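## Task

Set the green-capped bottle upright on the wall ledge marked with a red label strip, and make sure every other bottle also ends up on its own ledge. Each bottle's entire base must rest on its ledge, and everything must stay put without the robot holding it. Finish by releasing and moving the grippers away.

## Robot and tools

Robot: two six-joint arms, left_arm and right_arm, each with a two-finger parallel gripper and a wrist camera. Root links in the scene frame: left_arm at (-0.033, +0.279, 0) m, right_arm at (-0.026, -0.307, 0) m, both turned only slightly about z.

Scene frame: origin on the table surface midway between the arms, +x out across the table, +z up, left_arm on the +y side. The arm names do not correspond to left or right in any picture. The gripper's fingers extend along its own +z axis and separate along its own y axis. The reported hand position is the point between the finger pads, roughly 1 cm short of the tips; at long reach it can be somewhat wrong.

The 16-number row (shared by execute_actions and move): one flat list covering both arms, left_arm first then right_arm, 8 numbers each: x, y, z in metres, then the orientation quaternion qw, qx, qy, qz (w first), then the gripper opening. Position and quaternion are an absolute target pose for that gripper in the scene frame, not an offset. Opening is a scale from -1 (closed) to +1 (fully open, 0.094 m). Every row must contain all 16 numbers even if one arm should not move; to keep an arm still, resend exactly its pose from the last result before it stopped, plus the opening it should keep. To hold an orientation steady, repeat the same quaternion you chose rather than copying the drifted one from results.

Tools:
- execute_actions {"actions": [...], "pictures": bool}. An empty list just reports the state. One item with "rows" (1 to 15 rows) and optional "steps" (at most 15, default 15) plays the rows one per control step of 1/30 s, repeating the final row if steps exceed rows. One item with only "steps" (up to 300) is a wait counted from the previous result. A refused call sends nothing. A target more than 0.6 m from the arm's last reported position along any gripper axis is refused.
- move {"target": one 16-number row, "speed": m/s from 0.002 to 0.5, default 0.25; turn rate is capped at twice that in rad/s}. Each gripper travels in a straight line to its target; both paths finish together, lasting 0.5 to 10 s (cut off at 10 s). Opening is applied at the start. Paths ignore obstacles and the other arm. Grippers lag and may overshoot speed, most near full arm extension.
- wait {"seconds": 0 to 10}: lets the simulation run with no new command.
- zoom_image {"camera": cam_high, cam_low, cam_left_wrist or cam_right_wrist, "region": [x0, y0, x1, y1] pixels, origin top-left, at most 504 by 504}.
- read_manual {"section": "licences"}: URDF licence text only.
- finished_scene {"scene": number of the current scene}: ends and grades it, irreversibly; the result gives the next task.

Motion limits: each step the commanded pose is trimmed to within 70 mm and 16 degrees of the measured pose, so far targets take several actions; after an action an arm continues only to its last trimmed pose. Joint friction can leave the hand up to about 31 mm off, and tiny commands may not move it. Position wins over orientation when both cannot be met. The simulation keeps running while the operator thinks between calls.

Results: a state line per arm with position and quaternion; grip_measured (measured opening on the command scale, off by up to about 1 mm per gripper); joint positions (last value is opening in metres); "Hand target" lines showing what each arm is driving toward; HELD marking steps where a clearance check withheld part of a row; "pose unreachable" naming the arm whose command was altered or blocked; FAULT or OVER-TEMPERATURE FAULT lines; MOTOR HOT above 75 °C. A move adds a "move:" line with its ending (done, off_target, moving, held, fault), any limits (paced = target clipped; held = some steps blocked, after which the arm may lurch fast), and each gripper's distance from target. If only one arm is named, the other finished fine. Pictures come from cam_high, cam_low (504x504) and the two wrist fisheye cameras (616x616); calibration is given per camera and may be slightly off.

Gripping: command an opening below grip_measured to squeeze; about 0.03 below holds firmly, a smaller gap holds gently. Pad force tops out near 50 to 62 N.

Heat: holding a load warms motors. At 90 °C the arm halts for 10 s; at 100 °C it goes limp and drops. Avoid long holds.

Avoid: dropping or tipping bottles, sliding anything off the table, fast or deep contacts (speed and distance past contact raise force), and arms colliding or pushing each other. Brief external tugs on held items or pushes on loose ones can occur. At the end, open, withdraw both grippers, and confirm the bottles stand unaided before finishing.

Each tool is called after ">>>" as a command line: name --argument value for each argument, lists and objects as JSON in quotes; but a table of rows of numbers goes row by row, as --pt "numbers of a row", without its own name.

## Session

I'll start by looking at the scene.

>>> execute_actions --actions '[]'

Scene clock: 0.00 s of 7800.00 s.
left_arm: end_effector_position=(+0.3482, +0.2939, +0.4066) grip_measured=+1.000 end_effector_quat_wxyz=(+0.711, -0.019, +0.702, +0.014) | right_arm: end_effector_position=(+0.3543, -0.2903, +0.3923) grip_measured=+1.000 end_effector_quat_wxyz=(+0.696, -0.010, +0.717, +0.017)
Joint positions: left_arm=[ 0.015  1.059  1.058  0.014 -0.014 -0.007  0.094] | right_arm=[ 0.008  1.052  1.039 -0.017  0.01   0.01   0.094]
Joint velocities: left_arm=[ 0.002  0.002  0.007 -0.051 -0.007 -0.037  0.   ] | right_arm=[-0.002 -0.002 -0.007 -0.037  0.007 -0.007  0.   ]
Motor temperatures (°C, as the motors report them): left_arm=[24 22 22 24 25 24] | right_arm=[25 24 23 22 25 25]
Hand target (left_arm): +0.348, +0.294, +0.407; +0.711, -0.019, +0.702, +0.014
Hand target (right_arm): +0.354, -0.290, +0.392; +0.696, -0.010, +0.717, +0.017

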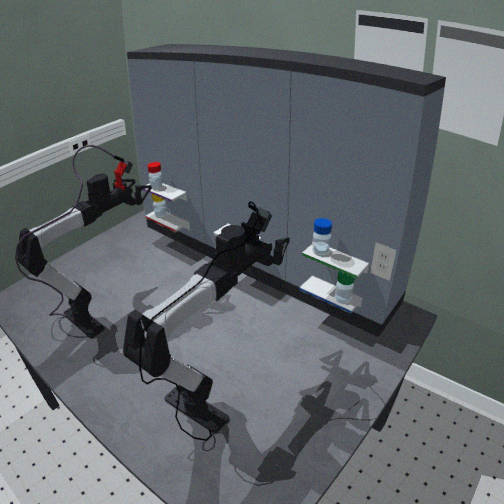

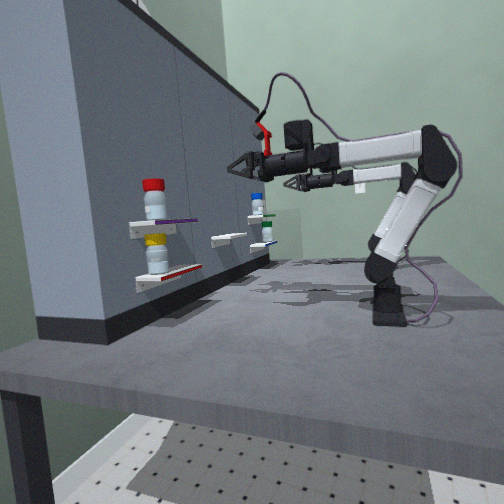

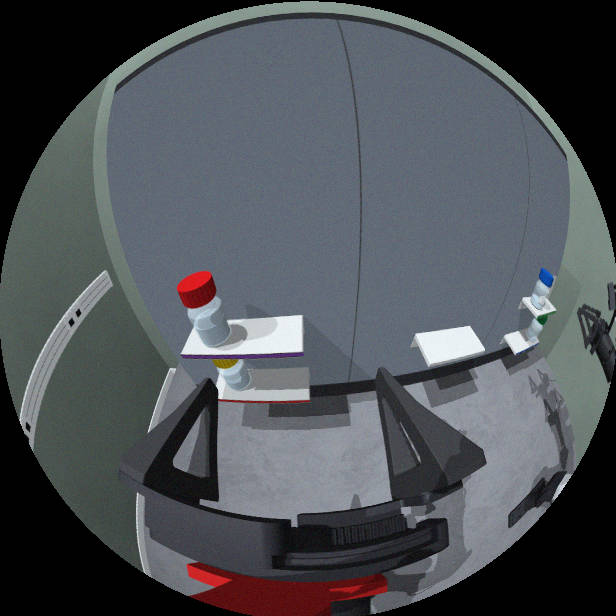

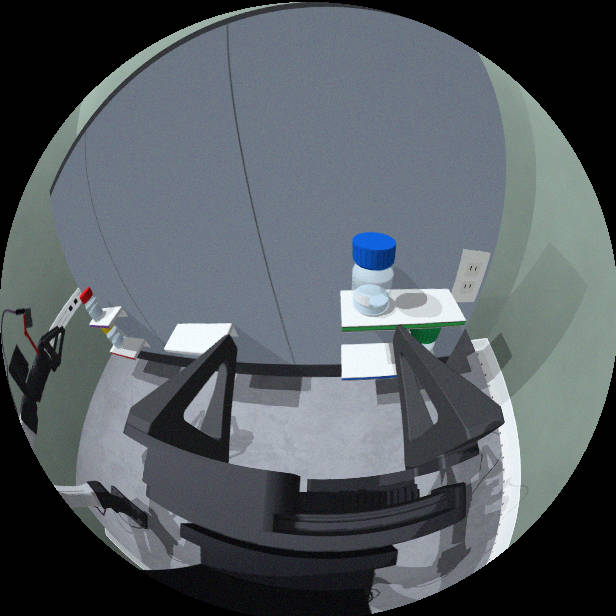

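>>> zoom_image --camera "cam_high" --region '[280, 200, 400, 320]'

>>> zoom_image --camera "cam_high" --region '[120, 150, 260, 260]'

>>> zoom_image --camera "cam_low" --region '[120, 170, 290, 300]'

Region (280, 200, 400, 320) of cam_high's 504x504 image, scaled by 4.200, with more detail than that image has.

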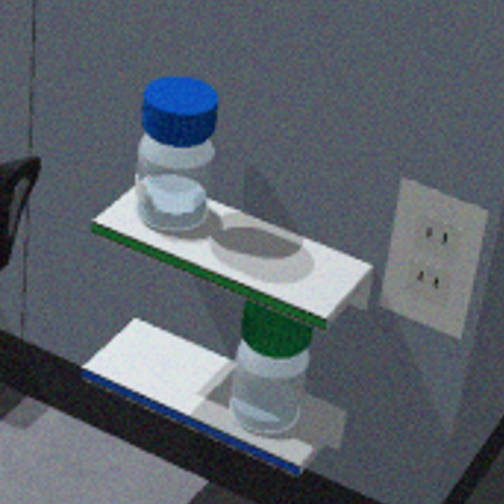

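Region (120, 150, 260, 260) of cam_high's 504x504 image, scaled by 3.600, with more detail than that image has; it fills the top 396 rows of this view, and the rest is white.

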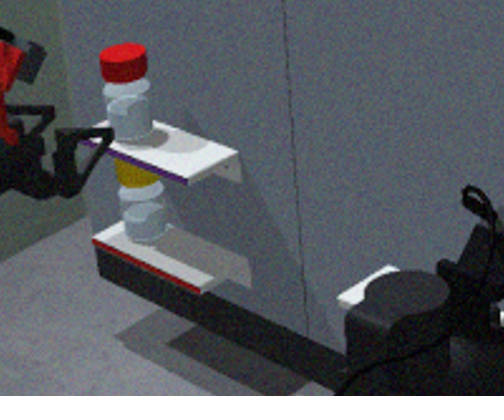

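Region (120, 170, 290, 300) of cam_low's 504x504 image, scaled by 2.965, with more detail than that image has; it fills the top 385 rows of this view, and the rest is white.

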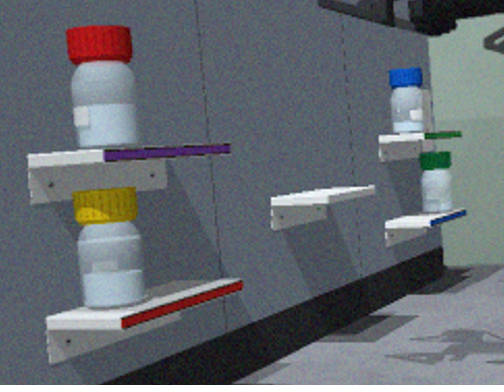

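>>> zoom_image --camera "cam_left_wrist" --region '[160, 260, 330, 420]'

>>> zoom_image --camera "cam_right_wrist" --region '[320, 220, 490, 390]'

Region (160, 260, 330, 420) of cam_left_wrist's 616x616 image, scaled by 2.965, with more detail than that image has; it fills the top 474 rows of this view, and the rest is white.

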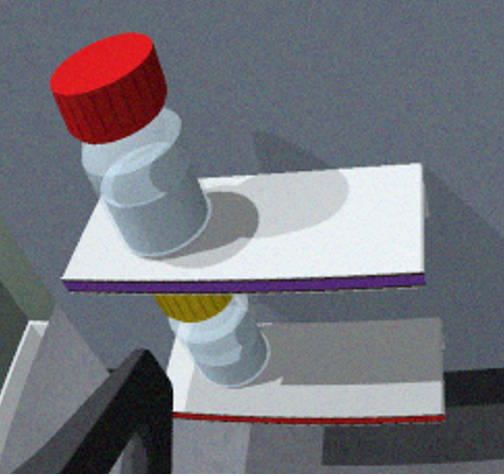

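Region (320, 220, 490, 390) of cam_right_wrist's 616x616 image, scaled by 2.965, with more detail than that image has.

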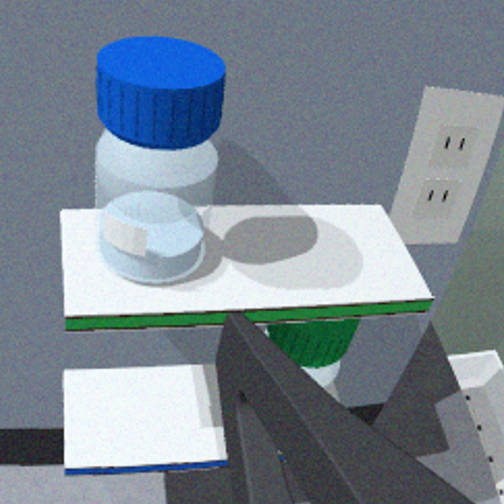

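>>> zoom_image --camera "cam_low" --region '[124, 170, 214, 300]'

>>> zoom_image --camera "cam_low" --region '[205, 140, 325, 260]'

Region (124, 170, 214, 300) of cam_low's 504x504 image, scaled by 3.877, with more detail than that image has; it fills the left 349 columns of this view, and the rest is white.

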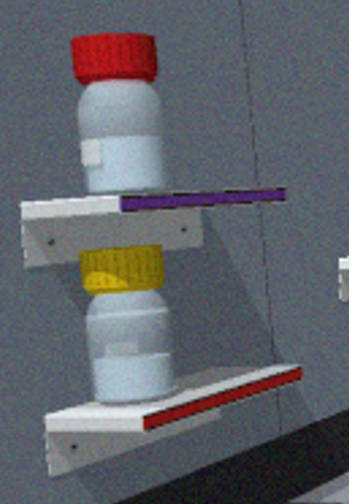

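Region (205, 140, 325, 260) of cam_low's 504x504 image, scaled by 4.200, with more detail than that image has.

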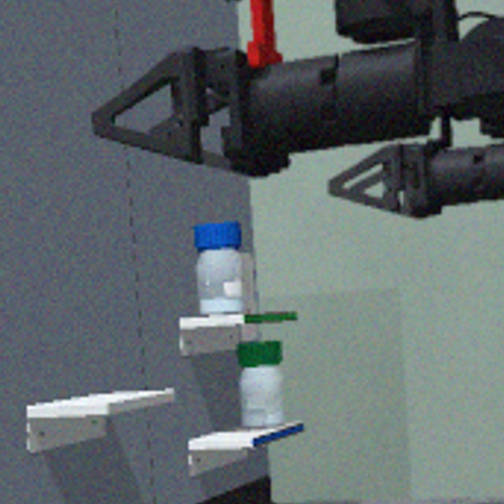

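>>> zoom_image --camera "cam_low" --region '[340, 230, 460, 350]'

Region (340, 230, 460, 350) of cam_low's 504x504 image, scaled by 4.200, with more detail than that image has.

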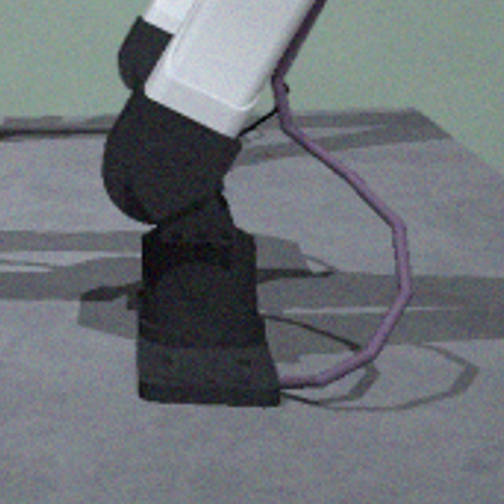

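>>> zoom_image --camera "cam_low" --region '[220, 100, 330, 200]'

>>> zoom_image --camera "cam_high" --region '[205, 190, 305, 290]'

Region (220, 100, 330, 200) of cam_low's 504x504 image, scaled by 4.582, with more detail than that image has; it fills the top 458 rows of this view, and the rest is white.

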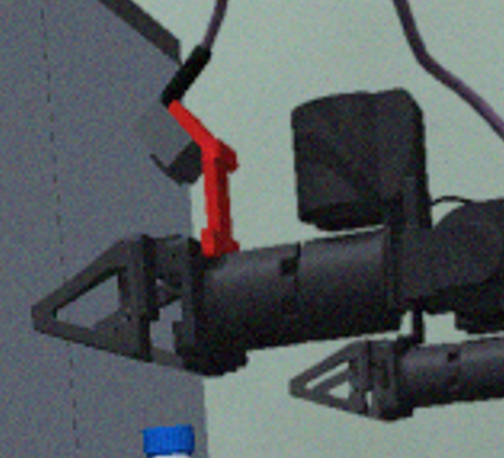

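Region (205, 190, 305, 290) of cam_high's 504x504 image, scaled by 5.040, with more detail than that image has.

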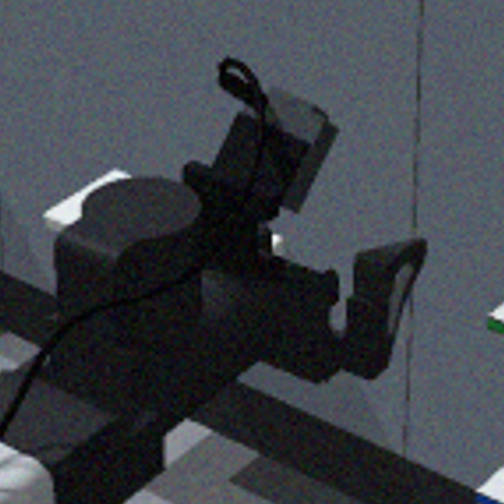

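>>> move --target '[0.43, 0.355, 0.21, 0.766, 0, 0.643, 0, 1, 0.43, -0.459, 0.185, 0.766, 0, 0.643, 0, 1]' --speed 0.2

Scene clock: 57.57 s of 7800.00 s.
left_arm: end_effector_position=(+0.4309, +0.3557, +0.2172) grip_measured=+1.000 end_effector_quat_wxyz=(+0.770, +0.004, +0.638, +0.006) | right_arm: end_effector_position=(+0.4258, -0.4529, +0.1878) grip_measured=+1.000 end_effector_quat_wxyz=(+0.766, +0.003, +0.643, +0.005)
Joint positions: left_arm=[ 0.237  1.795  0.639  1.35   0.248 -0.034  0.094] | right_arm=[-0.518  1.941  0.671  1.466 -0.47   0.101  0.094]
Joint velocities: left_arm=[ 0.007 -0.012  0.007  0.007 -0.037  0.022  0.   ] | right_arm=[-0.002 -0.007 -0.002 -0.037  0.051  0.022  0.   ]
Motor temperatures (°C, as the motors report them): left_arm=[24 23 29 34 25 24] | right_arm=[25 25 32 33 25 25]
Hand target (left_arm): +0.429, +0.357, +0.208; +0.766, +0.001, +0.643, -0.000
Hand target (right_arm): +0.429, -0.458, +0.186; +0.767, +0.006, +0.641, +0.006
Off the commanded pose (left_arm): 0.007 m, 1 deg.
Off the commanded pose (right_arm): 0.008 m, 1 deg.
After step 90, 52.37 s passed at rest.
move: done
camera_calibration (this result's frames):
cam_left_wrist: T_world_to_cam=[[-0.0210134, -0.99453, -0.102315, 0.379916], [-0.452848, 0.100706, -0.885882, 0.393163], [0.89134, 0.0277178, -0.452487, -0.186994], [0, 0, 0, 1]] pos_world=[0.352701, 0.343427, 0.302555]
cam_right_wrist: T_world_to_cam=[[0.0599767, -0.990328, -0.125114, -0.447027], [-0.530533, 0.0745454, -0.84438, 0.439682], [0.84554, 0.11702, -0.52093, -0.0957279], [0, 0, 0, 1]] pos_world=[0.341019, -0.464278, 0.265462]

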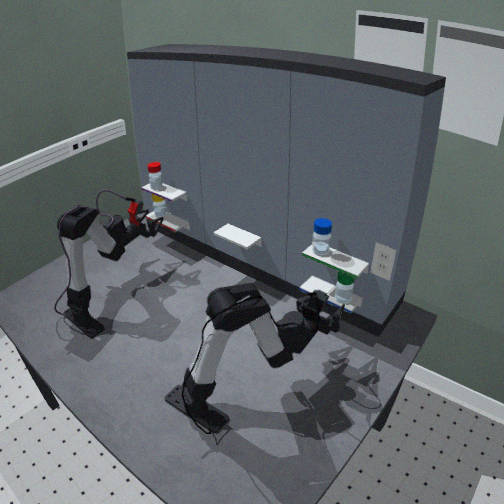

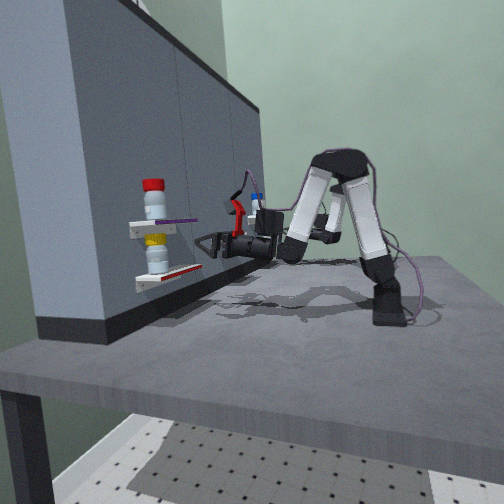

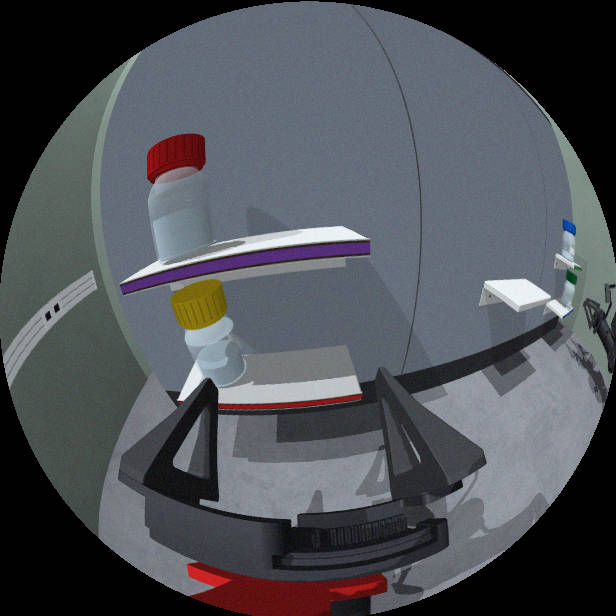

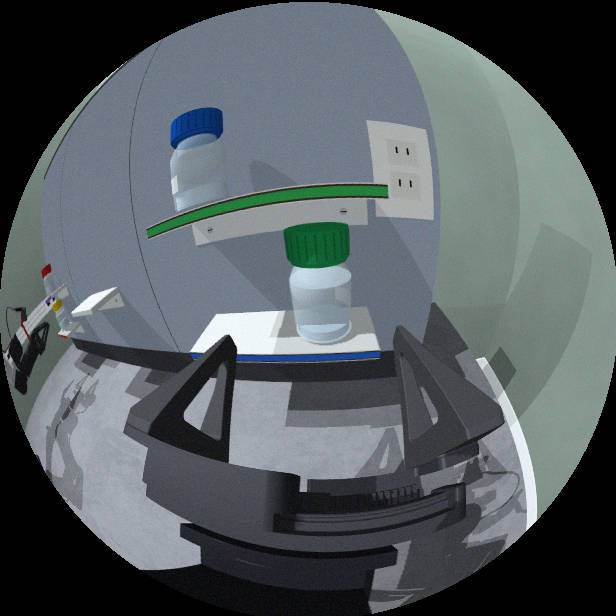

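>>> zoom_image --camera "cam_right_wrist" --region '[180, 160, 420, 400]'

Region (180, 160, 420, 400) of cam_right_wrist's 616x616 image, scaled by 2.100, with more detail than that image has.

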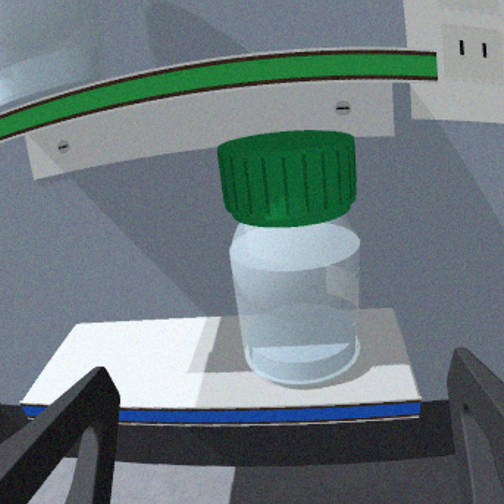

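>>> zoom_image --camera "cam_left_wrist" --region '[110, 200, 400, 430]'

Region (110, 200, 400, 430) of cam_left_wrist's 616x616 image, scaled by 1.738, with more detail than that image has; it fills the top 400 rows of this view, and the rest is white.

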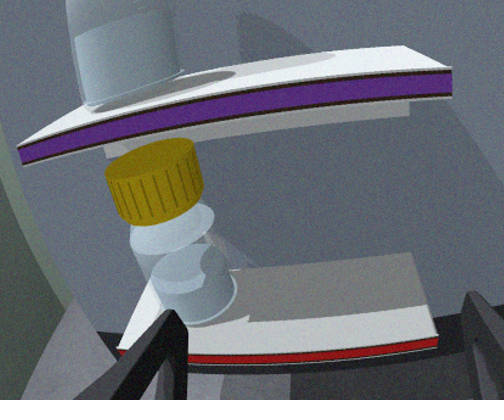

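>>> move --target '[0.37, 0.20, 0.36, 0.6903, 0.153, 0.6903, -0.153, 1, 0.495, -0.457, 0.185, 0.766, 0, 0.643, 0, 1]' --speed 0.2

Scene clock: 80.17 s of 7800.00 s.
left_arm: end_effector_position=(+0.3766, +0.2019, +0.3499) grip_measured=+1.000 end_effector_quat_wxyz=(+0.684, +0.142, +0.699, -0.153) | right_arm: end_effector_position=(+0.4867, -0.4591, +0.1948) grip_measured=+1.000 end_effector_quat_wxyz=(+0.773, -0.000, +0.634, -0.004)
Joint positions: left_arm=[-0.045  1.21   0.945  0.247  0.392 -0.012  0.094] | right_arm=[-0.455  2.078  0.931  1.361 -0.401  0.079  0.094]
Joint velocities: left_arm=[-0.007  0.007 -0.022 -0.081 -0.037 -0.051  0.   ] | right_arm=[-0.022 -0.012 -0.022  0.051  0.081 -0.022  0.   ]
Motor temperatures (°C, as the motors report them): left_arm=[24 25 29 36 25 24] | right_arm=[25 29 32 33 25 25]
Hand target (left_arm): +0.374, +0.198, +0.362; +0.690, +0.152, +0.691, -0.153
Hand target (right_arm): +0.494, -0.456, +0.184; +0.766, -0.001, +0.643, -0.001
Off the commanded pose (left_arm): 0.012 m, 2 deg.
Off the commanded pose (right_arm): 0.013 m, 1 deg.
After step 90, 17.63 s passed at rest.
move: off_target (left_arm, right_arm)
camera_calibration (this result's frames):
cam_left_wrist: T_world_to_cam=[[-0.444987, -0.893322, -0.062942, 0.364832], [-0.53849, 0.323069, -0.778238, 0.451291], [0.715552, -0.312412, -0.624807, 0.12093], [0, 0, 0, 1]] pos_world=[0.31883, 0.217895, 0.449733]
cam_right_wrist: T_world_to_cam=[[0.0539173, -0.992633, -0.1085, -0.457212], [-0.511934, 0.065813, -0.8565, 0.467627], [0.857331, 0.101725, -0.504615, -0.158778], [0, 0, 0, 1]] pos_world=[0.400171, -0.468468, 0.270793]

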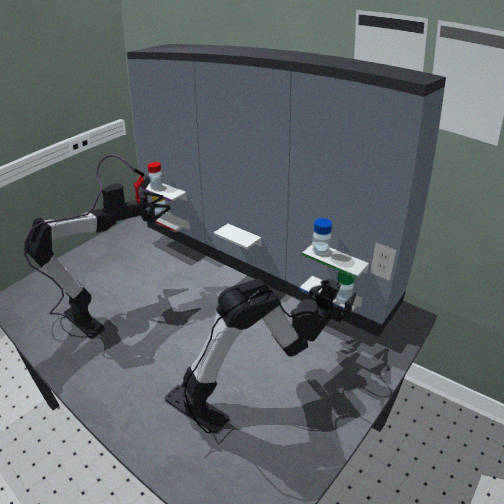

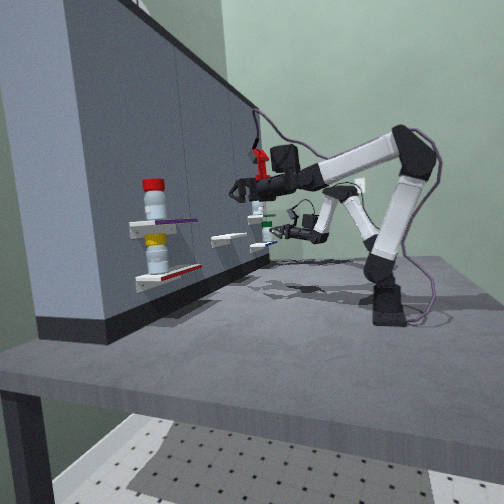

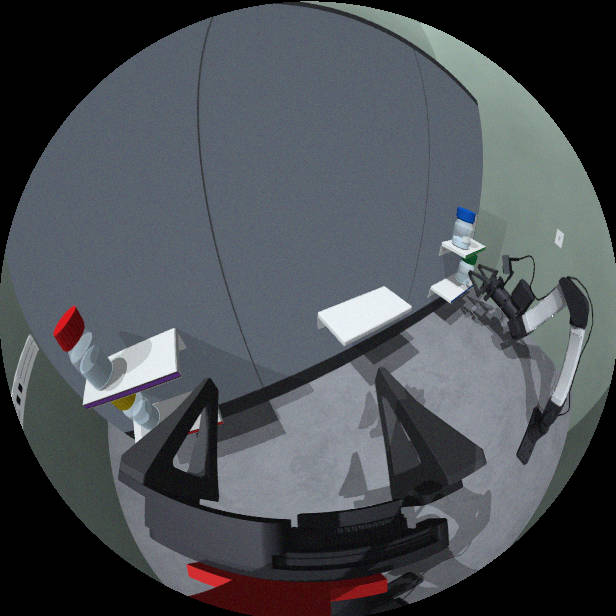

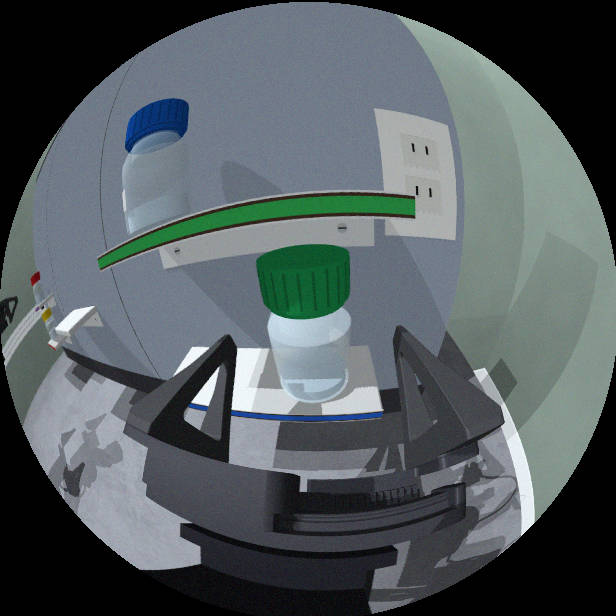

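>>> zoom_image --camera "cam_low" --region '[240, 190, 330, 260]'

>>> zoom_image --camera "cam_right_wrist" --region '[180, 180, 430, 430]'

Region (240, 190, 330, 260) of cam_low's 504x504 image, scaled by 5.600, with more detail than that image has.

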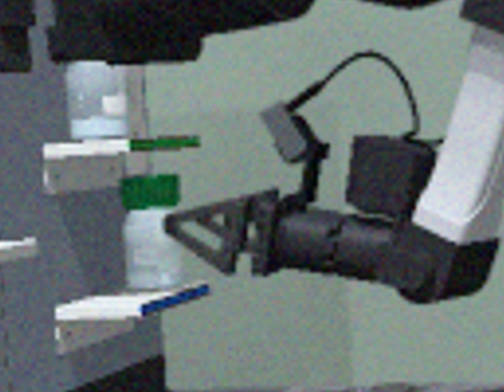

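Region (180, 180, 430, 430) of cam_right_wrist's 616x616 image, scaled by 2.016, with more detail than that image has.

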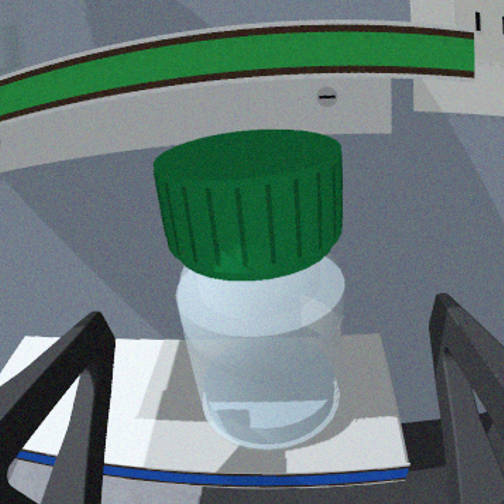

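>>> move --target '[0.3766, 0.2019, 0.3499, 0.684, 0.142, 0.699, -0.153, 1, 0.535, -0.451, 0.175, 0.7373, 0, 0.6756, 0, 1]' --speed 0.08

Scene clock: 91.03 s of 7800.00 s.
left_arm: end_effector_position=(+0.3766, +0.2019, +0.3495) grip_measured=+1.000 end_effector_quat_wxyz=(+0.684, +0.142, +0.699, -0.153) | right_arm: end_effector_position=(+0.5264, -0.4534, +0.1858) grip_measured=+1.000 end_effector_quat_wxyz=(+0.746, +0.000, +0.666, -0.004)
Joint positions: left_arm=[-0.045  1.21   0.945  0.245  0.392 -0.011  0.094] | right_arm=[-0.405  2.124  1.087  1.157 -0.356  0.038  0.094]
Joint velocities: left_arm=[ 0.007 -0.007 -0.002  0.066  0.081 -0.007  0.   ] | right_arm=[ 0.007 -0.002  0.002 -0.037 -0.007  0.022  0.   ]
Motor temperatures (°C, as the motors report them): left_arm=[24 25 31 36 25 24] | right_arm=[25 31 33 33 25 25]
Hand target (left_arm): +0.377, +0.202, +0.350; +0.684, +0.142, +0.699, -0.153
Hand target (right_arm): +0.534, -0.450, +0.174; +0.737, -0.001, +0.676, -0.001
Off the commanded pose (left_arm): 0.000 m, 0 deg.
Off the commanded pose (right_arm): 0.014 m, 1 deg.
After step 90, 6.73 s passed at rest.
move: off_target (right_arm)
camera_calibration (this result's frames):
cam_left_wrist: T_world_to_cam=[[-0.445103, -0.893294, -0.0625223, 0.364692], [-0.53985, 0.323386, -0.777164, 0.451014], [0.714455, -0.312165, -0.626184, 0.121503], [0, 0, 0, 1]] pos_world=[0.318996, 0.217855, 0.449396]
cam_right_wrist: T_world_to_cam=[[0.0437379, -0.99254, -0.113805, -0.448342], [-0.581809, 0.0672977, -0.810536, 0.508809], [0.812148, 0.101664, -0.574526, -0.161186], [0, 0, 0, 1]] pos_world=[0.446547, -0.462852, 0.268779]

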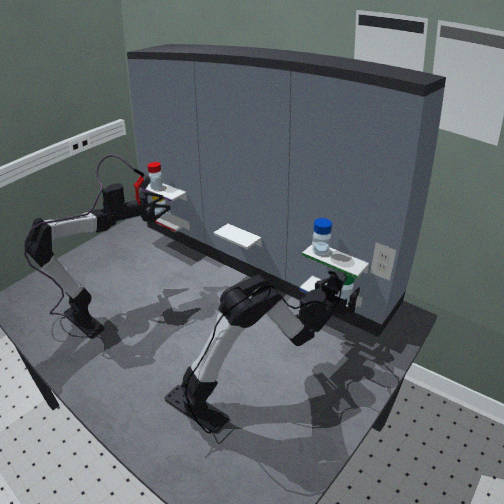

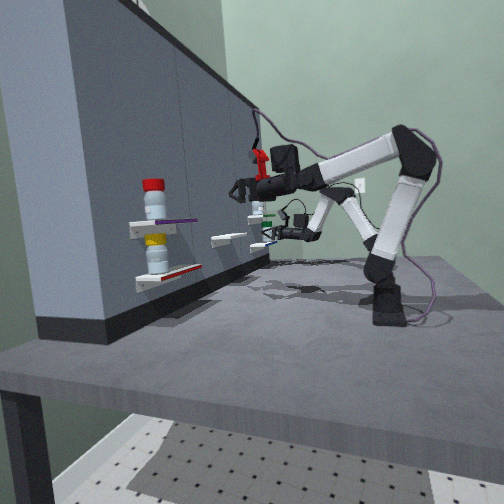

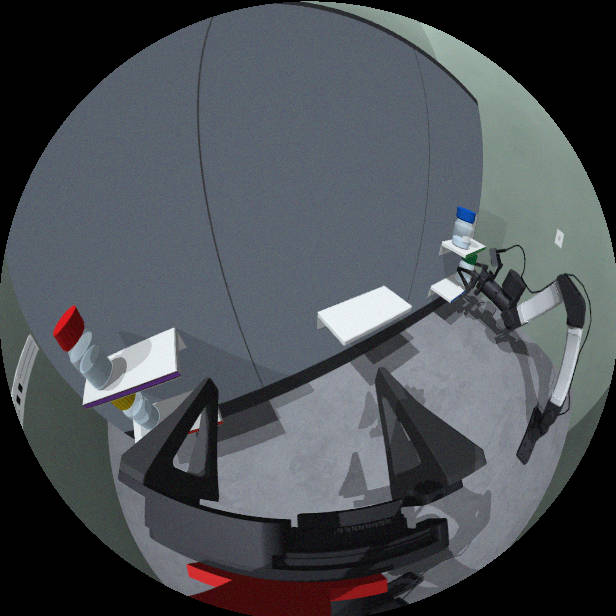

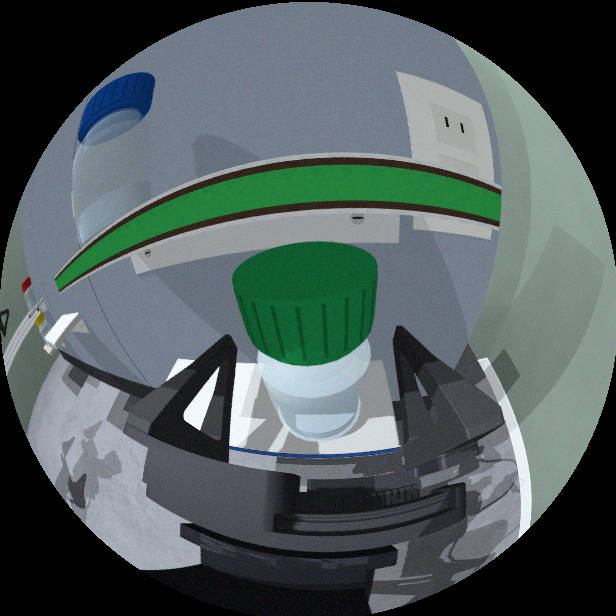

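>>> zoom_image --camera "cam_low" --region '[240, 190, 330, 260]'

Region (240, 190, 330, 260) of cam_low's 504x504 image, scaled by 5.600, with more detail than that image has.

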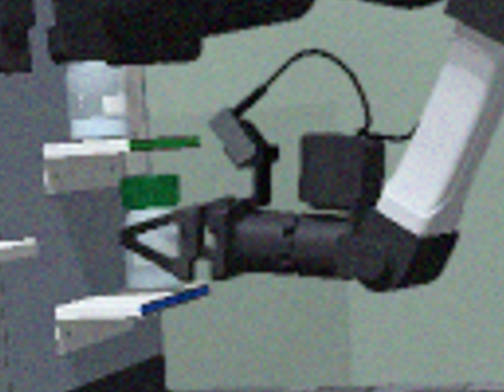

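>>> execute_actions --actions '[{"rows": [[0.3766,0.2019,0.3499,0.684,0.142,0.699,-0.153,1,0.5264,-0.4534,0.1858,0.746,0,0.666,-0.004,0.9],[0.3766,0.2019,0.3499,0.684,0.142,0.699,-0.153,1,0.5264,-0.4534,0.1858,0.746,0,0.666,-0.004,0.8],[0.3766,0.2019,0.3499,0.684,0.142,0.699,-0.153,1,0.5264,-0.4534,0.1858,0.746,0,0.666,-0.004,0.7],[0.3766,0.2019,0.3499,0.684,0.142,0.699,-0.153,1,0.5264,-0.4534,0.1858,0.746,0,0.666,-0.004,0.6],[0.3766,0.2019,0.3499,0.684,0.142,0.699,-0.153,1,0.5264,-0.4534,0.1858,0.746,0,0.666,-0.004,0.5],[0.3766,0.2019,0.3499,0.684,0.142,0.699,-0.153,1,0.5264,-0.4534,0.1858,0.746,0,0.666,-0.004,0.42],[0.3766,0.2019,0.3499,0.684,0.142,0.699,-0.153,1,0.5264,-0.4534,0.1858,0.746,0,0.666,-0.004,0.36],[0.3766,0.2019,0.3499,0.684,0.142,0.699,-0.153,1,0.5264,-0.4534,0.1858,0.746,0,0.666,-0.004,0.31],[0.3766,0.2019,0.3499,0.684,0.142,0.699,-0.153,1,0.5264,-0.4534,0.1858,0.746,0,0.666,-0.004,0.27],[0.3766,0.2019,0.3499,0.684,0.142,0.699,-0.153,1,0.5264,-0.4534,0.1858,0.746,0,0.666,-0.004,0.24],[0.3766,0.2019,0.3499,0.684,0.142,0.699,-0.153,1,0.5264,-0.4534,0.1858,0.746,0,0.666,-0.004,0.21],[0.3766,0.2019,0.3499,0.684,0.142,0.699,-0.153,1,0.5264,-0.4534,0.1858,0.746,0,0.666,-0.004,0.19],[0.3766,0.2019,0.3499,0.684,0.142,0.699,-0.153,1,0.5264,-0.4534,0.1858,0.746,0,0.666,-0.004,0.17],[0.3766,0.2019,0.3499,0.684,0.142,0.699,-0.153,1,0.5264,-0.4534,0.1858,0.746,0,0.666,-0.004,0.15],[0.3766,0.2019,0.3499,0.684,0.142,0.699,-0.153,1,0.5264,-0.4534,0.1858,0.746,0,0.666,-0.004,0.13]], "steps": 15}]' --pictures false

Scene clock: 97.23 s of 7800.00 s.
left_arm: end_effector_position=(+0.3766, +0.2019, +0.3495) grip_measured=+1.000 end_effector_quat_wxyz=(+0.684, +0.142, +0.699, -0.153) | right_arm: end_effector_position=(+0.5264, -0.4543, +0.1857) grip_measured=+0.176 end_effector_quat_wxyz=(+0.746, +0.002, +0.666, -0.006)
Joint positions: left_arm=[-0.045  1.21   0.945  0.245  0.392 -0.011  0.094] | right_arm=[-0.405  2.124  1.087  1.157 -0.351  0.037  0.055]
Joint velocities: left_arm=[-0.012 -0.037  0.007  0.022  0.022  0.051  0.   ] | right_arm=[-0.017  0.012  0.002 -0.037 -0.022 -0.007 -0.   ]
Motor temperatures (°C, as the motors report them): left_arm=[24 25 31 36 25 24] | right_arm=[25 32 33 33 25 25]
Hand target (left_arm): +0.377, +0.202, +0.350; +0.684, +0.142, +0.699, -0.153
Hand target (right_arm): +0.526, -0.453, +0.186; +0.746, +0.000, +0.666, -0.004
Off the commanded pose (left_arm): 0.000 m, 0 deg.
Off the commanded pose (right_arm): 0.001 m, 0 deg.
Steps of this call (steps 1 to 90: nothing new was sent; then 2.70 s passed at rest; steps 91 to 105: all 15 steps of this action). Readings (end_effector_position):
91: left_arm (+0.3766, +0.2019, +0.3495) | right_arm (+0.5265, -0.4536, +0.1850)
92: left_arm (+0.3766, +0.2019, +0.3495) | right_arm (+0.5265, -0.4536, +0.1850)
94: left_arm (+0.3766, +0.2019, +0.3495) | right_arm (+0.5265, -0.4536, +0.1850)
98: left_arm (+0.3766, +0.2019, +0.3495) | right_arm (+0.5265, -0.4536, +0.1850)
105: the state above

>>> execute_actions --actions '[{"rows": [[0.3766,0.2019,0.3499,0.684,0.142,0.699,-0.153,1,0.5264,-0.4540,0.188,0.746,0,0.666,-0.004,0.13],[0.3766,0.2019,0.3499,0.684,0.142,0.699,-0.153,1,0.5264,-0.4540,0.190,0.746,0,0.666,-0.004,0.13],[0.3766,0.2019,0.3499,0.684,0.142,0.699,-0.153,1,0.5264,-0.4540,0.192,0.746,0,0.666,-0.004,0.13],[0.3766,0.2019,0.3499,0.684,0.142,0.699,-0.153,1,0.5264,-0.4540,0.194,0.746,0,0.666,-0.004,0.13],[0.3766,0.2019,0.3499,0.684,0.142,0.699,-0.153,1,0.5264,-0.4540,0.196,0.746,0,0.666,-0.004,0.13],[0.3766,0.2019,0.3499,0.684,0.142,0.699,-0.153,1,0.5264,-0.4540,0.198,0.746,0,0.666,-0.004,0.13],[0.3766,0.2019,0.3499,0.684,0.142,0.699,-0.153,1,0.5264,-0.4540,0.200,0.746,0,0.666,-0.004,0.13],[0.3766,0.2019,0.3499,0.684,0.142,0.699,-0.153,1,0.5264,-0.4540,0.202,0.746,0,0.666,-0.004,0.13],[0.3766,0.2019,0.3499,0.684,0.142,0.699,-0.153,1,0.5264,-0.4540,0.204,0.746,0,0.666,-0.004,0.13]], "steps": 15}]' --pictures false

Scene clock: 102.20 s of 7800.00 s.
left_arm: end_effector_position=(+0.3766, +0.2019, +0.3495) grip_measured=+1.000 end_effector_quat_wxyz=(+0.684, +0.142, +0.699, -0.153) | right_arm: end_effector_position=(+0.5261, -0.4542, +0.1860) grip_measured=+0.176 end_effector_quat_wxyz=(+0.737, +0.006, +0.676, -0.002)
Joint positions: left_arm=[-0.045  1.21   0.945  0.245  0.392 -0.011  0.094] | right_arm=[-0.405  2.103  1.087  1.108 -0.351  0.037  0.055]
Joint velocities: left_arm=[-0.002 -0.007 -0.007 -0.037  0.007  0.022  0.   ] | right_arm=[-0.007 -0.012 -0.002 -0.022 -0.051  0.007  0.   ]
Motor temperatures (°C, as the motors report them): left_arm=[24 25 31 37 25 24] | right_arm=[25 34 33 34 25 25]
Hand target (left_arm): +0.377, +0.202, +0.350; +0.684, +0.142, +0.699, -0.153
Hand target (right_arm): +0.526, -0.454, +0.204; +0.746, -0.000, +0.666, -0.004
Off the commanded pose (left_arm): 0.000 m, 0 deg.
Off the commanded pose (right_arm): 0.018 m, 2 deg.
Steps of this call (steps 1 to 90: nothing new was sent; then 1.47 s passed at rest; steps 91 to 105: all 15 steps of this action). Readings (end_effector_position):
91: left_arm (+0.3766, +0.2019, +0.3495) | right_arm (+0.5264, -0.4543, +0.1857)
92: left_arm (+0.3766, +0.2019, +0.3495) | right_arm (+0.5264, -0.4543, +0.1857)
94: left_arm (+0.3766, +0.2019, +0.3495) | right_arm (+0.5264, -0.4544, +0.1856)
98: left_arm (+0.3766, +0.2019, +0.3495) | right_arm (+0.5263, -0.4543, +0.1862)
105: the state above

>>> execute_actions --actions '[{"rows": [[0.3766,0.2019,0.3499,0.684,0.142,0.699,-0.153,1,0.5264,-0.4540,0.205,0.748,0,0.664,-0.004,0.13],[0.3766,0.2019,0.3499,0.684,0.142,0.699,-0.153,1,0.5264,-0.4540,0.206,0.749,0,0.6625,-0.004,0.13],[0.3766,0.2019,0.3499,0.684,0.142,0.699,-0.153,1,0.5264,-0.4540,0.207,0.750,0,0.661,-0.004,0.13],[0.3766,0.2019,0.3499,0.684,0.142,0.699,-0.153,1,0.5264,-0.4540,0.208,0.751,0,0.660,-0.004,0.13],[0.3766,0.2019,0.3499,0.684,0.142,0.699,-0.153,1,0.5264,-0.4540,0.209,0.752,0,0.659,-0.004,0.13],[0.3766,0.2019,0.3499,0.684,0.142,0.699,-0.153,1,0.5264,-0.4540,0.210,0.753,0,0.658,-0.004,0.13],[0.3766,0.2019,0.3499,0.684,0.142,0.699,-0.153,1,0.5264,-0.4540,0.211,0.754,0,0.657,-0.004,0.13],[0.3766,0.2019,0.3499,0.684,0.142,0.699,-0.153,1,0.5264,-0.4540,0.212,0.7547,0,0.6561,-0.004,0.13]], "steps": 15}]' --pictures false

Scene clock: 106.07 s of 7800.00 s.
left_arm: end_effector_position=(+0.3766, +0.2019, +0.3495) grip_measured=+1.000 end_effector_quat_wxyz=(+0.684, +0.142, +0.699, -0.153) | right_arm: end_effector_position=(+0.5261, -0.4542, +0.1861) grip_measured=+0.176 end_effector_quat_wxyz=(+0.737, +0.006, +0.676, -0.002)
Joint positions: left_arm=[-0.045  1.21   0.945  0.245  0.392 -0.011  0.094] | right_arm=[-0.405  2.101  1.087  1.106 -0.351  0.037  0.055]
Joint velocities: left_arm=[ 0.022 -0.017 -0.002 -0.066 -0.022 -0.022  0.   ] | right_arm=[ 0.002  0.007 -0.012 -0.037 -0.007 -0.066  0.   ]
Motor temperatures (°C, as the motors report them): left_arm=[24 25 32 37 25 24] | right_arm=[25 36 34 34 25 25]
Hand target (left_arm): +0.377, +0.202, +0.350; +0.684, +0.142, +0.699, -0.153
Hand target (right_arm): +0.526, -0.454, +0.212; +0.755, -0.000, +0.656, -0.004
Off the commanded pose (left_arm): 0.000 m, 0 deg.
Off the commanded pose (right_arm): 0.026 m, 3 deg.
Steps of this call (steps 1 to 90: nothing new was sent; then 0.37 s passed at rest; steps 91 to 105: all 15 steps of this action). Readings (end_effector_position):
91: left_arm (+0.3766, +0.2019, +0.3495) | right_arm (+0.5261, -0.4542, +0.1861)
92: left_arm (+0.3766, +0.2019, +0.3495) | right_arm (+0.5261, -0.4542, +0.1861)
94: left_arm (+0.3766, +0.2019, +0.3495) | right_arm (+0.5261, -0.4542, +0.1861)
98: left_arm (+0.3766, +0.2019, +0.3495) | right_arm (+0.5261, -0.4542, +0.1861)
105: the state above

>>> execute_actions --actions '[{"rows": [[0.3766,0.2019,0.3499,0.684,0.142,0.699,-0.153,1,0.5264,-0.4540,0.213,0.7547,0,0.6561,-0.004,0.13],[0.3766,0.2019,0.3499,0.684,0.142,0.699,-0.153,1,0.5264,-0.4540,0.214,0.7555,0,0.6551,-0.004,0.13],[0.3766,0.2019,0.3499,0.684,0.142,0.699,-0.153,1,0.5264,-0.4540,0.215,0.7563,0,0.6542,-0.004,0.13],[0.3766,0.2019,0.3499,0.684,0.142,0.699,-0.153,1,0.5264,-0.4540,0.216,0.7571,0,0.6533,-0.004,0.13],[0.3766,0.2019,0.3499,0.684,0.142,0.699,-0.153,1,0.5264,-0.4540,0.217,0.7579,0,0.6523,-0.004,0.13],[0.3766,0.2019,0.3499,0.684,0.142,0.699,-0.153,1,0.5264,-0.4540,0.218,0.7587,0,0.6514,-0.004,0.13],[0.3766,0.2019,0.3499,0.684,0.142,0.699,-0.153,1,0.5264,-0.4540,0.219,0.7595,0,0.6505,-0.004,0.13],[0.3766,0.2019,0.3499,0.684,0.142,0.699,-0.153,1,0.5264,-0.4540,0.220,0.7604,0,0.6494,-0.004,0.13],[0.3766,0.2019,0.3499,0.684,0.142,0.699,-0.153,1,0.5264,-0.4540,0.221,0.7604,0,0.6494,-0.004,0.13],[0.3766,0.2019,0.3499,0.684,0.142,0.699,-0.153,1,0.5264,-0.4540,0.222,0.7604,0,0.6494,-0.004,0.13]], "steps": 15}]' --pictures false

Scene clock: 108.83 s of 7800.00 s.
left_arm: end_effector_position=(+0.3766, +0.2019, +0.3495) grip_measured=+1.000 end_effector_quat_wxyz=(+0.684, +0.142, +0.699, -0.153) | right_arm: end_effector_position=(+0.5258, -0.4540, +0.1882) grip_measured=+0.176 end_effector_quat_wxyz=(+0.737, +0.008, +0.676, +0.000)
Joint positions: left_arm=[-0.045  1.21   0.945  0.245  0.392 -0.011  0.094] | right_arm=[-0.405  2.095  1.087  1.1   -0.351  0.043  0.055]
Joint velocities: left_arm=[ 0.007  0.002 -0.017  0.007  0.066  0.051  0.   ] | right_arm=[-0.012 -0.012  0.012 -0.007 -0.037  0.037 -0.   ]
Motor temperatures (°C, as the motors report them): left_arm=[24 25 32 37 25 24] | right_arm=[25 37 34 34 25 25]
Hand target (left_arm): +0.377, +0.202, +0.350; +0.684, +0.142, +0.699, -0.153
Hand target (right_arm): +0.526, -0.454, +0.221; +0.760, -0.000, +0.649, -0.003
Off the commanded pose (left_arm): 0.000 m, 0 deg.
Off the commanded pose (right_arm): 0.034 m, 4 deg.
Steps of this call (steps 1 to 68: nothing new was sent; steps 69 to 83: all 15 steps of this action). Readings (end_effector_position):
69: left_arm (+0.3766, +0.2019, +0.3495) | right_arm (+0.5261, -0.4542, +0.1861)
70: left_arm (+0.3766, +0.2019, +0.3495) | right_arm (+0.5261, -0.4542, +0.1861)
72: left_arm (+0.3766, +0.2019, +0.3495) | right_arm (+0.5261, -0.4542, +0.1861)
76: left_arm (+0.3766, +0.2019, +0.3495) | right_arm (+0.5261, -0.4542, +0.1862)
83: the state above

>>> execute_actions --actions '[{"rows": [[0.3766,0.2019,0.3499,0.684,0.142,0.699,-0.153,1,0.5264,-0.4540,0.223,0.7618,0,0.6478,-0.004,0.13],[0.3766,0.2019,0.3499,0.684,0.142,0.699,-0.153,1,0.5264,-0.4540,0.224,0.7632,0,0.6461,-0.004,0.13],[0.3766,0.2019,0.3499,0.684,0.142,0.699,-0.153,1,0.5264,-0.4540,0.225,0.7646,0,0.6445,-0.004,0.13],[0.3766,0.2019,0.3499,0.684,0.142,0.699,-0.153,1,0.5264,-0.4540,0.226,0.7660,0,0.6428,-0.004,0.13],[0.3766,0.2019,0.3499,0.684,0.142,0.699,-0.153,1,0.5264,-0.4540,0.227,0.7674,0,0.6411,-0.004,0.13],[0.3766,0.2019,0.3499,0.684,0.142,0.699,-0.153,1,0.5264,-0.4540,0.228,0.7688,0,0.6395,-0.004,0.13],[0.3766,0.2019,0.3499,0.684,0.142,0.699,-0.153,1,0.5264,-0.4540,0.229,0.7702,0,0.6378,-0.004,0.13],[0.3766,0.2019,0.3499,0.684,0.142,0.699,-0.153,1,0.5264,-0.4540,0.230,0.7716,0,0.6361,-0.004,0.13]], "steps": 15}]'

Scene clock: 113.00 s of 7800.00 s.
left_arm: end_effector_position=(+0.3766, +0.2019, +0.3495) grip_measured=+1.000 end_effector_quat_wxyz=(+0.684, +0.142, +0.699, -0.153) | right_arm: end_effector_position=(+0.5267, -0.4538, +0.2066) grip_measured=+0.176 end_effector_quat_wxyz=(+0.749, +0.006, +0.662, +0.002)
Joint positions: left_arm=[-0.045  1.21   0.945  0.245  0.392 -0.011  0.094] | right_arm=[-0.405  2.077  1.105  1.105 -0.355  0.057  0.055]
Joint velocities: left_arm=[-0.002  0.002 -0.007  0.007 -0.022  0.007  0.   ] | right_arm=[-0.002 -0.012  0.017  0.051  0.022  0.139 -0.   ]
Motor temperatures (°C, as the motors report them): left_arm=[24 25 32 38 25 24] | right_arm=[25 39 34 35 25 25]
Hand target (left_arm): +0.377, +0.202, +0.350; +0.684, +0.142, +0.699, -0.153
Hand target (right_arm): +0.527, -0.454, +0.230; +0.772, -0.000, +0.636, -0.003
Off the commanded pose (left_arm): 0.000 m, 0 deg.
Off the commanded pose (right_arm): 0.023 m, 4 deg.
Steps of this call (steps 1 to 110: nothing new was sent; steps 111 to 125: all 15 steps of this action). Readings (end_effector_position):
111: left_arm (+0.3766, +0.2019, +0.3495) | right_arm (+0.5270, -0.4538, +0.2049)
112: left_arm (+0.3766, +0.2019, +0.3495) | right_arm (+0.5270, -0.4538, +0.2049)
114: left_arm (+0.3766, +0.2019, +0.3495) | right_arm (+0.5270, -0.4538, +0.2049)
118: left_arm (+0.3766, +0.2019, +0.3495) | right_arm (+0.5269, -0.4538, +0.2053)
125: the state above
camera_calibration (this result's frames):
cam_left_wrist: T_world_to_cam=[[-0.445103, -0.893294, -0.0625223, 0.364692], [-0.53985, 0.323386, -0.777164, 0.451014], [0.714455, -0.312165, -0.626184, 0.121503], [0, 0, 0, 1]] pos_world=[0.318996, 0.217855, 0.449396]
cam_right_wrist: T_world_to_cam=[[0.0462371, -0.990709, -0.127895, -0.44388], [-0.572483, 0.0786401, -0.816137, 0.527331], [0.818612, 0.110953, -0.563528, -0.150901], [0, 0, 0, 1]] pos_world=[0.445942, -0.464482, 0.288568]

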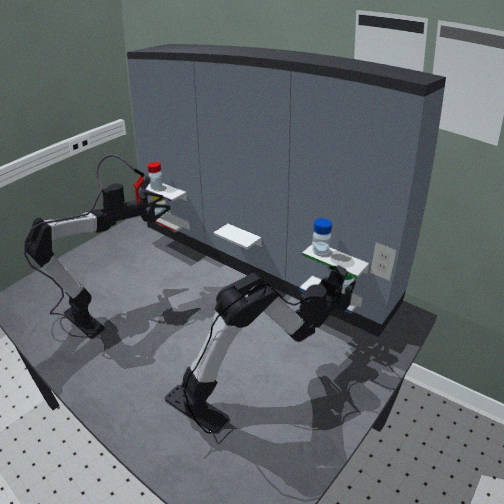

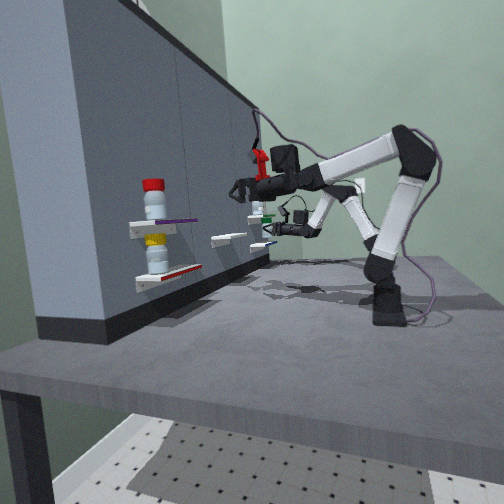

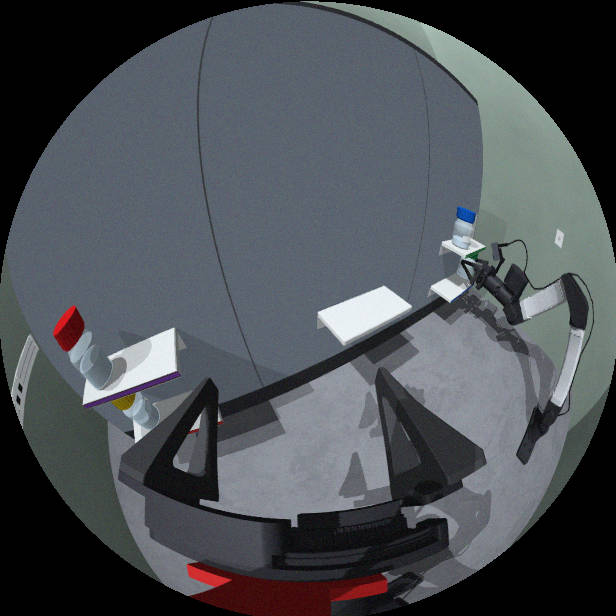

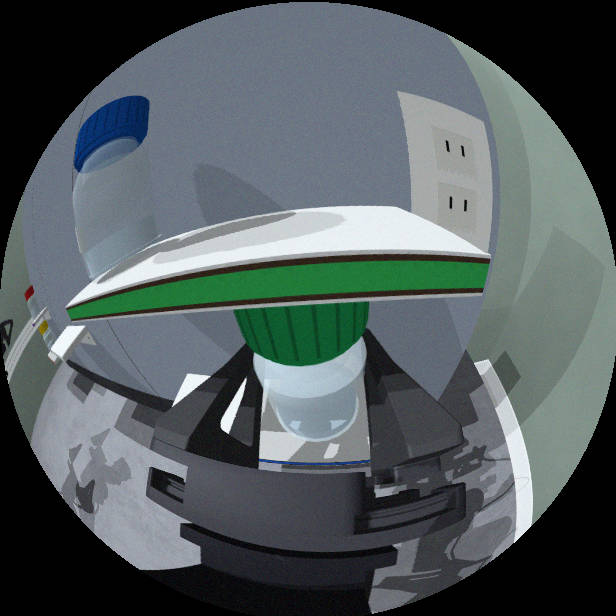

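>>> execute_actions --actions '[{"rows": [[0.3766,0.2019,0.3499,0.684,0.142,0.699,-0.153,1,0.525,-0.4540,0.220,0.766,0,0.643,-0.004,0.13],[0.3766,0.2019,0.3499,0.684,0.142,0.699,-0.153,1,0.523,-0.4540,0.217,0.766,0,0.643,-0.004,0.13],[0.3766,0.2019,0.3499,0.684,0.142,0.699,-0.153,1,0.521,-0.4540,0.216,0.766,0,0.643,-0.004,0.13],[0.3766,0.2019,0.3499,0.684,0.142,0.699,-0.153,1,0.518,-0.4540,0.216,0.766,0,0.643,-0.004,0.13],[0.3766,0.2019,0.3499,0.684,0.142,0.699,-0.153,1,0.515,-0.4540,0.216,0.766,0,0.643,-0.004,0.13],[0.3766,0.2019,0.3499,0.684,0.142,0.699,-0.153,1,0.512,-0.4540,0.216,0.766,0,0.643,-0.004,0.13],[0.3766,0.2019,0.3499,0.684,0.142,0.699,-0.153,1,0.509,-0.4540,0.216,0.766,0,0.643,-0.004,0.13],[0.3766,0.2019,0.3499,0.684,0.142,0.699,-0.153,1,0.506,-0.4540,0.216,0.766,0,0.643,-0.004,0.13],[0.3766,0.2019,0.3499,0.684,0.142,0.699,-0.153,1,0.503,-0.4540,0.216,0.766,0,0.643,-0.004,0.13],[0.3766,0.2019,0.3499,0.684,0.142,0.699,-0.153,1,0.500,-0.4540,0.216,0.766,0,0.643,-0.004,0.13],[0.3766,0.2019,0.3499,0.684,0.142,0.699,-0.153,1,0.497,-0.4540,0.216,0.766,0,0.643,-0.004,0.13],[0.3766,0.2019,0.3499,0.684,0.142,0.699,-0.153,1,0.494,-0.4540,0.216,0.766,0,0.643,-0.004,0.13],[0.3766,0.2019,0.3499,0.684,0.142,0.699,-0.153,1,0.492,-0.4540,0.216,0.766,0,0.643,-0.004,0.13],[0.3766,0.2019,0.3499,0.684,0.142,0.699,-0.153,1,0.490,-0.4540,0.216,0.766,0,0.643,-0.004,0.13]], "steps": 15}]' --pictures false

Scene clock: 118.80 s of 7800.00 s.
left_arm: end_effector_position=(+0.3766, +0.2019, +0.3495) grip_measured=+1.000 end_effector_quat_wxyz=(+0.684, +0.142, +0.699, -0.153) | right_arm: end_effector_position=(+0.5066, -0.4471, +0.2082) grip_measured=+0.176 end_effector_quat_wxyz=(+0.757, +0.001, +0.654, +0.003)
Joint positions: left_arm=[-0.045  1.21   0.945  0.245  0.392 -0.011  0.094] | right_arm=[-0.41   2.031  1.006  1.182 -0.367  0.061  0.055]
Joint velocities: left_arm=[-0.002 -0.007  0.007  0.007 -0.095  0.022  0.   ] | right_arm=[-0.051 -0.12  -0.217  0.007 -0.022 -0.081 -0.001]
Motor temperatures (°C, as the motors report them): left_arm=[24 25 32 38 25 24] | right_arm=[25 41 35 36 25 25]
Hand target (left_arm): +0.377, +0.202, +0.350; +0.684, +0.142, +0.699, -0.153
Hand target (right_arm): +0.492, -0.454, +0.216; +0.766, +0.000, +0.643, -0.004
Off the commanded pose (left_arm): 0.000 m, 0 deg.
Off the commanded pose (right_arm): 0.020 m, 2 deg.
Steps of this call (steps 1 to 90: nothing new was sent; then 2.30 s passed at rest; steps 91 to 105: all 15 steps of this action). Readings (end_effector_position):
91: left_arm (+0.3766, +0.2019, +0.3495) | right_arm (+0.5267, -0.4537, +0.2070)
92: left_arm (+0.3766, +0.2019, +0.3495) | right_arm (+0.5266, -0.4537, +0.2074)
94: left_arm (+0.3766, +0.2019, +0.3495) | right_arm (+0.5263, -0.4536, +0.2087)
98: left_arm (+0.3766, +0.2019, +0.3495) | right_arm (+0.5220, -0.4519, +0.2079)
105: the state above


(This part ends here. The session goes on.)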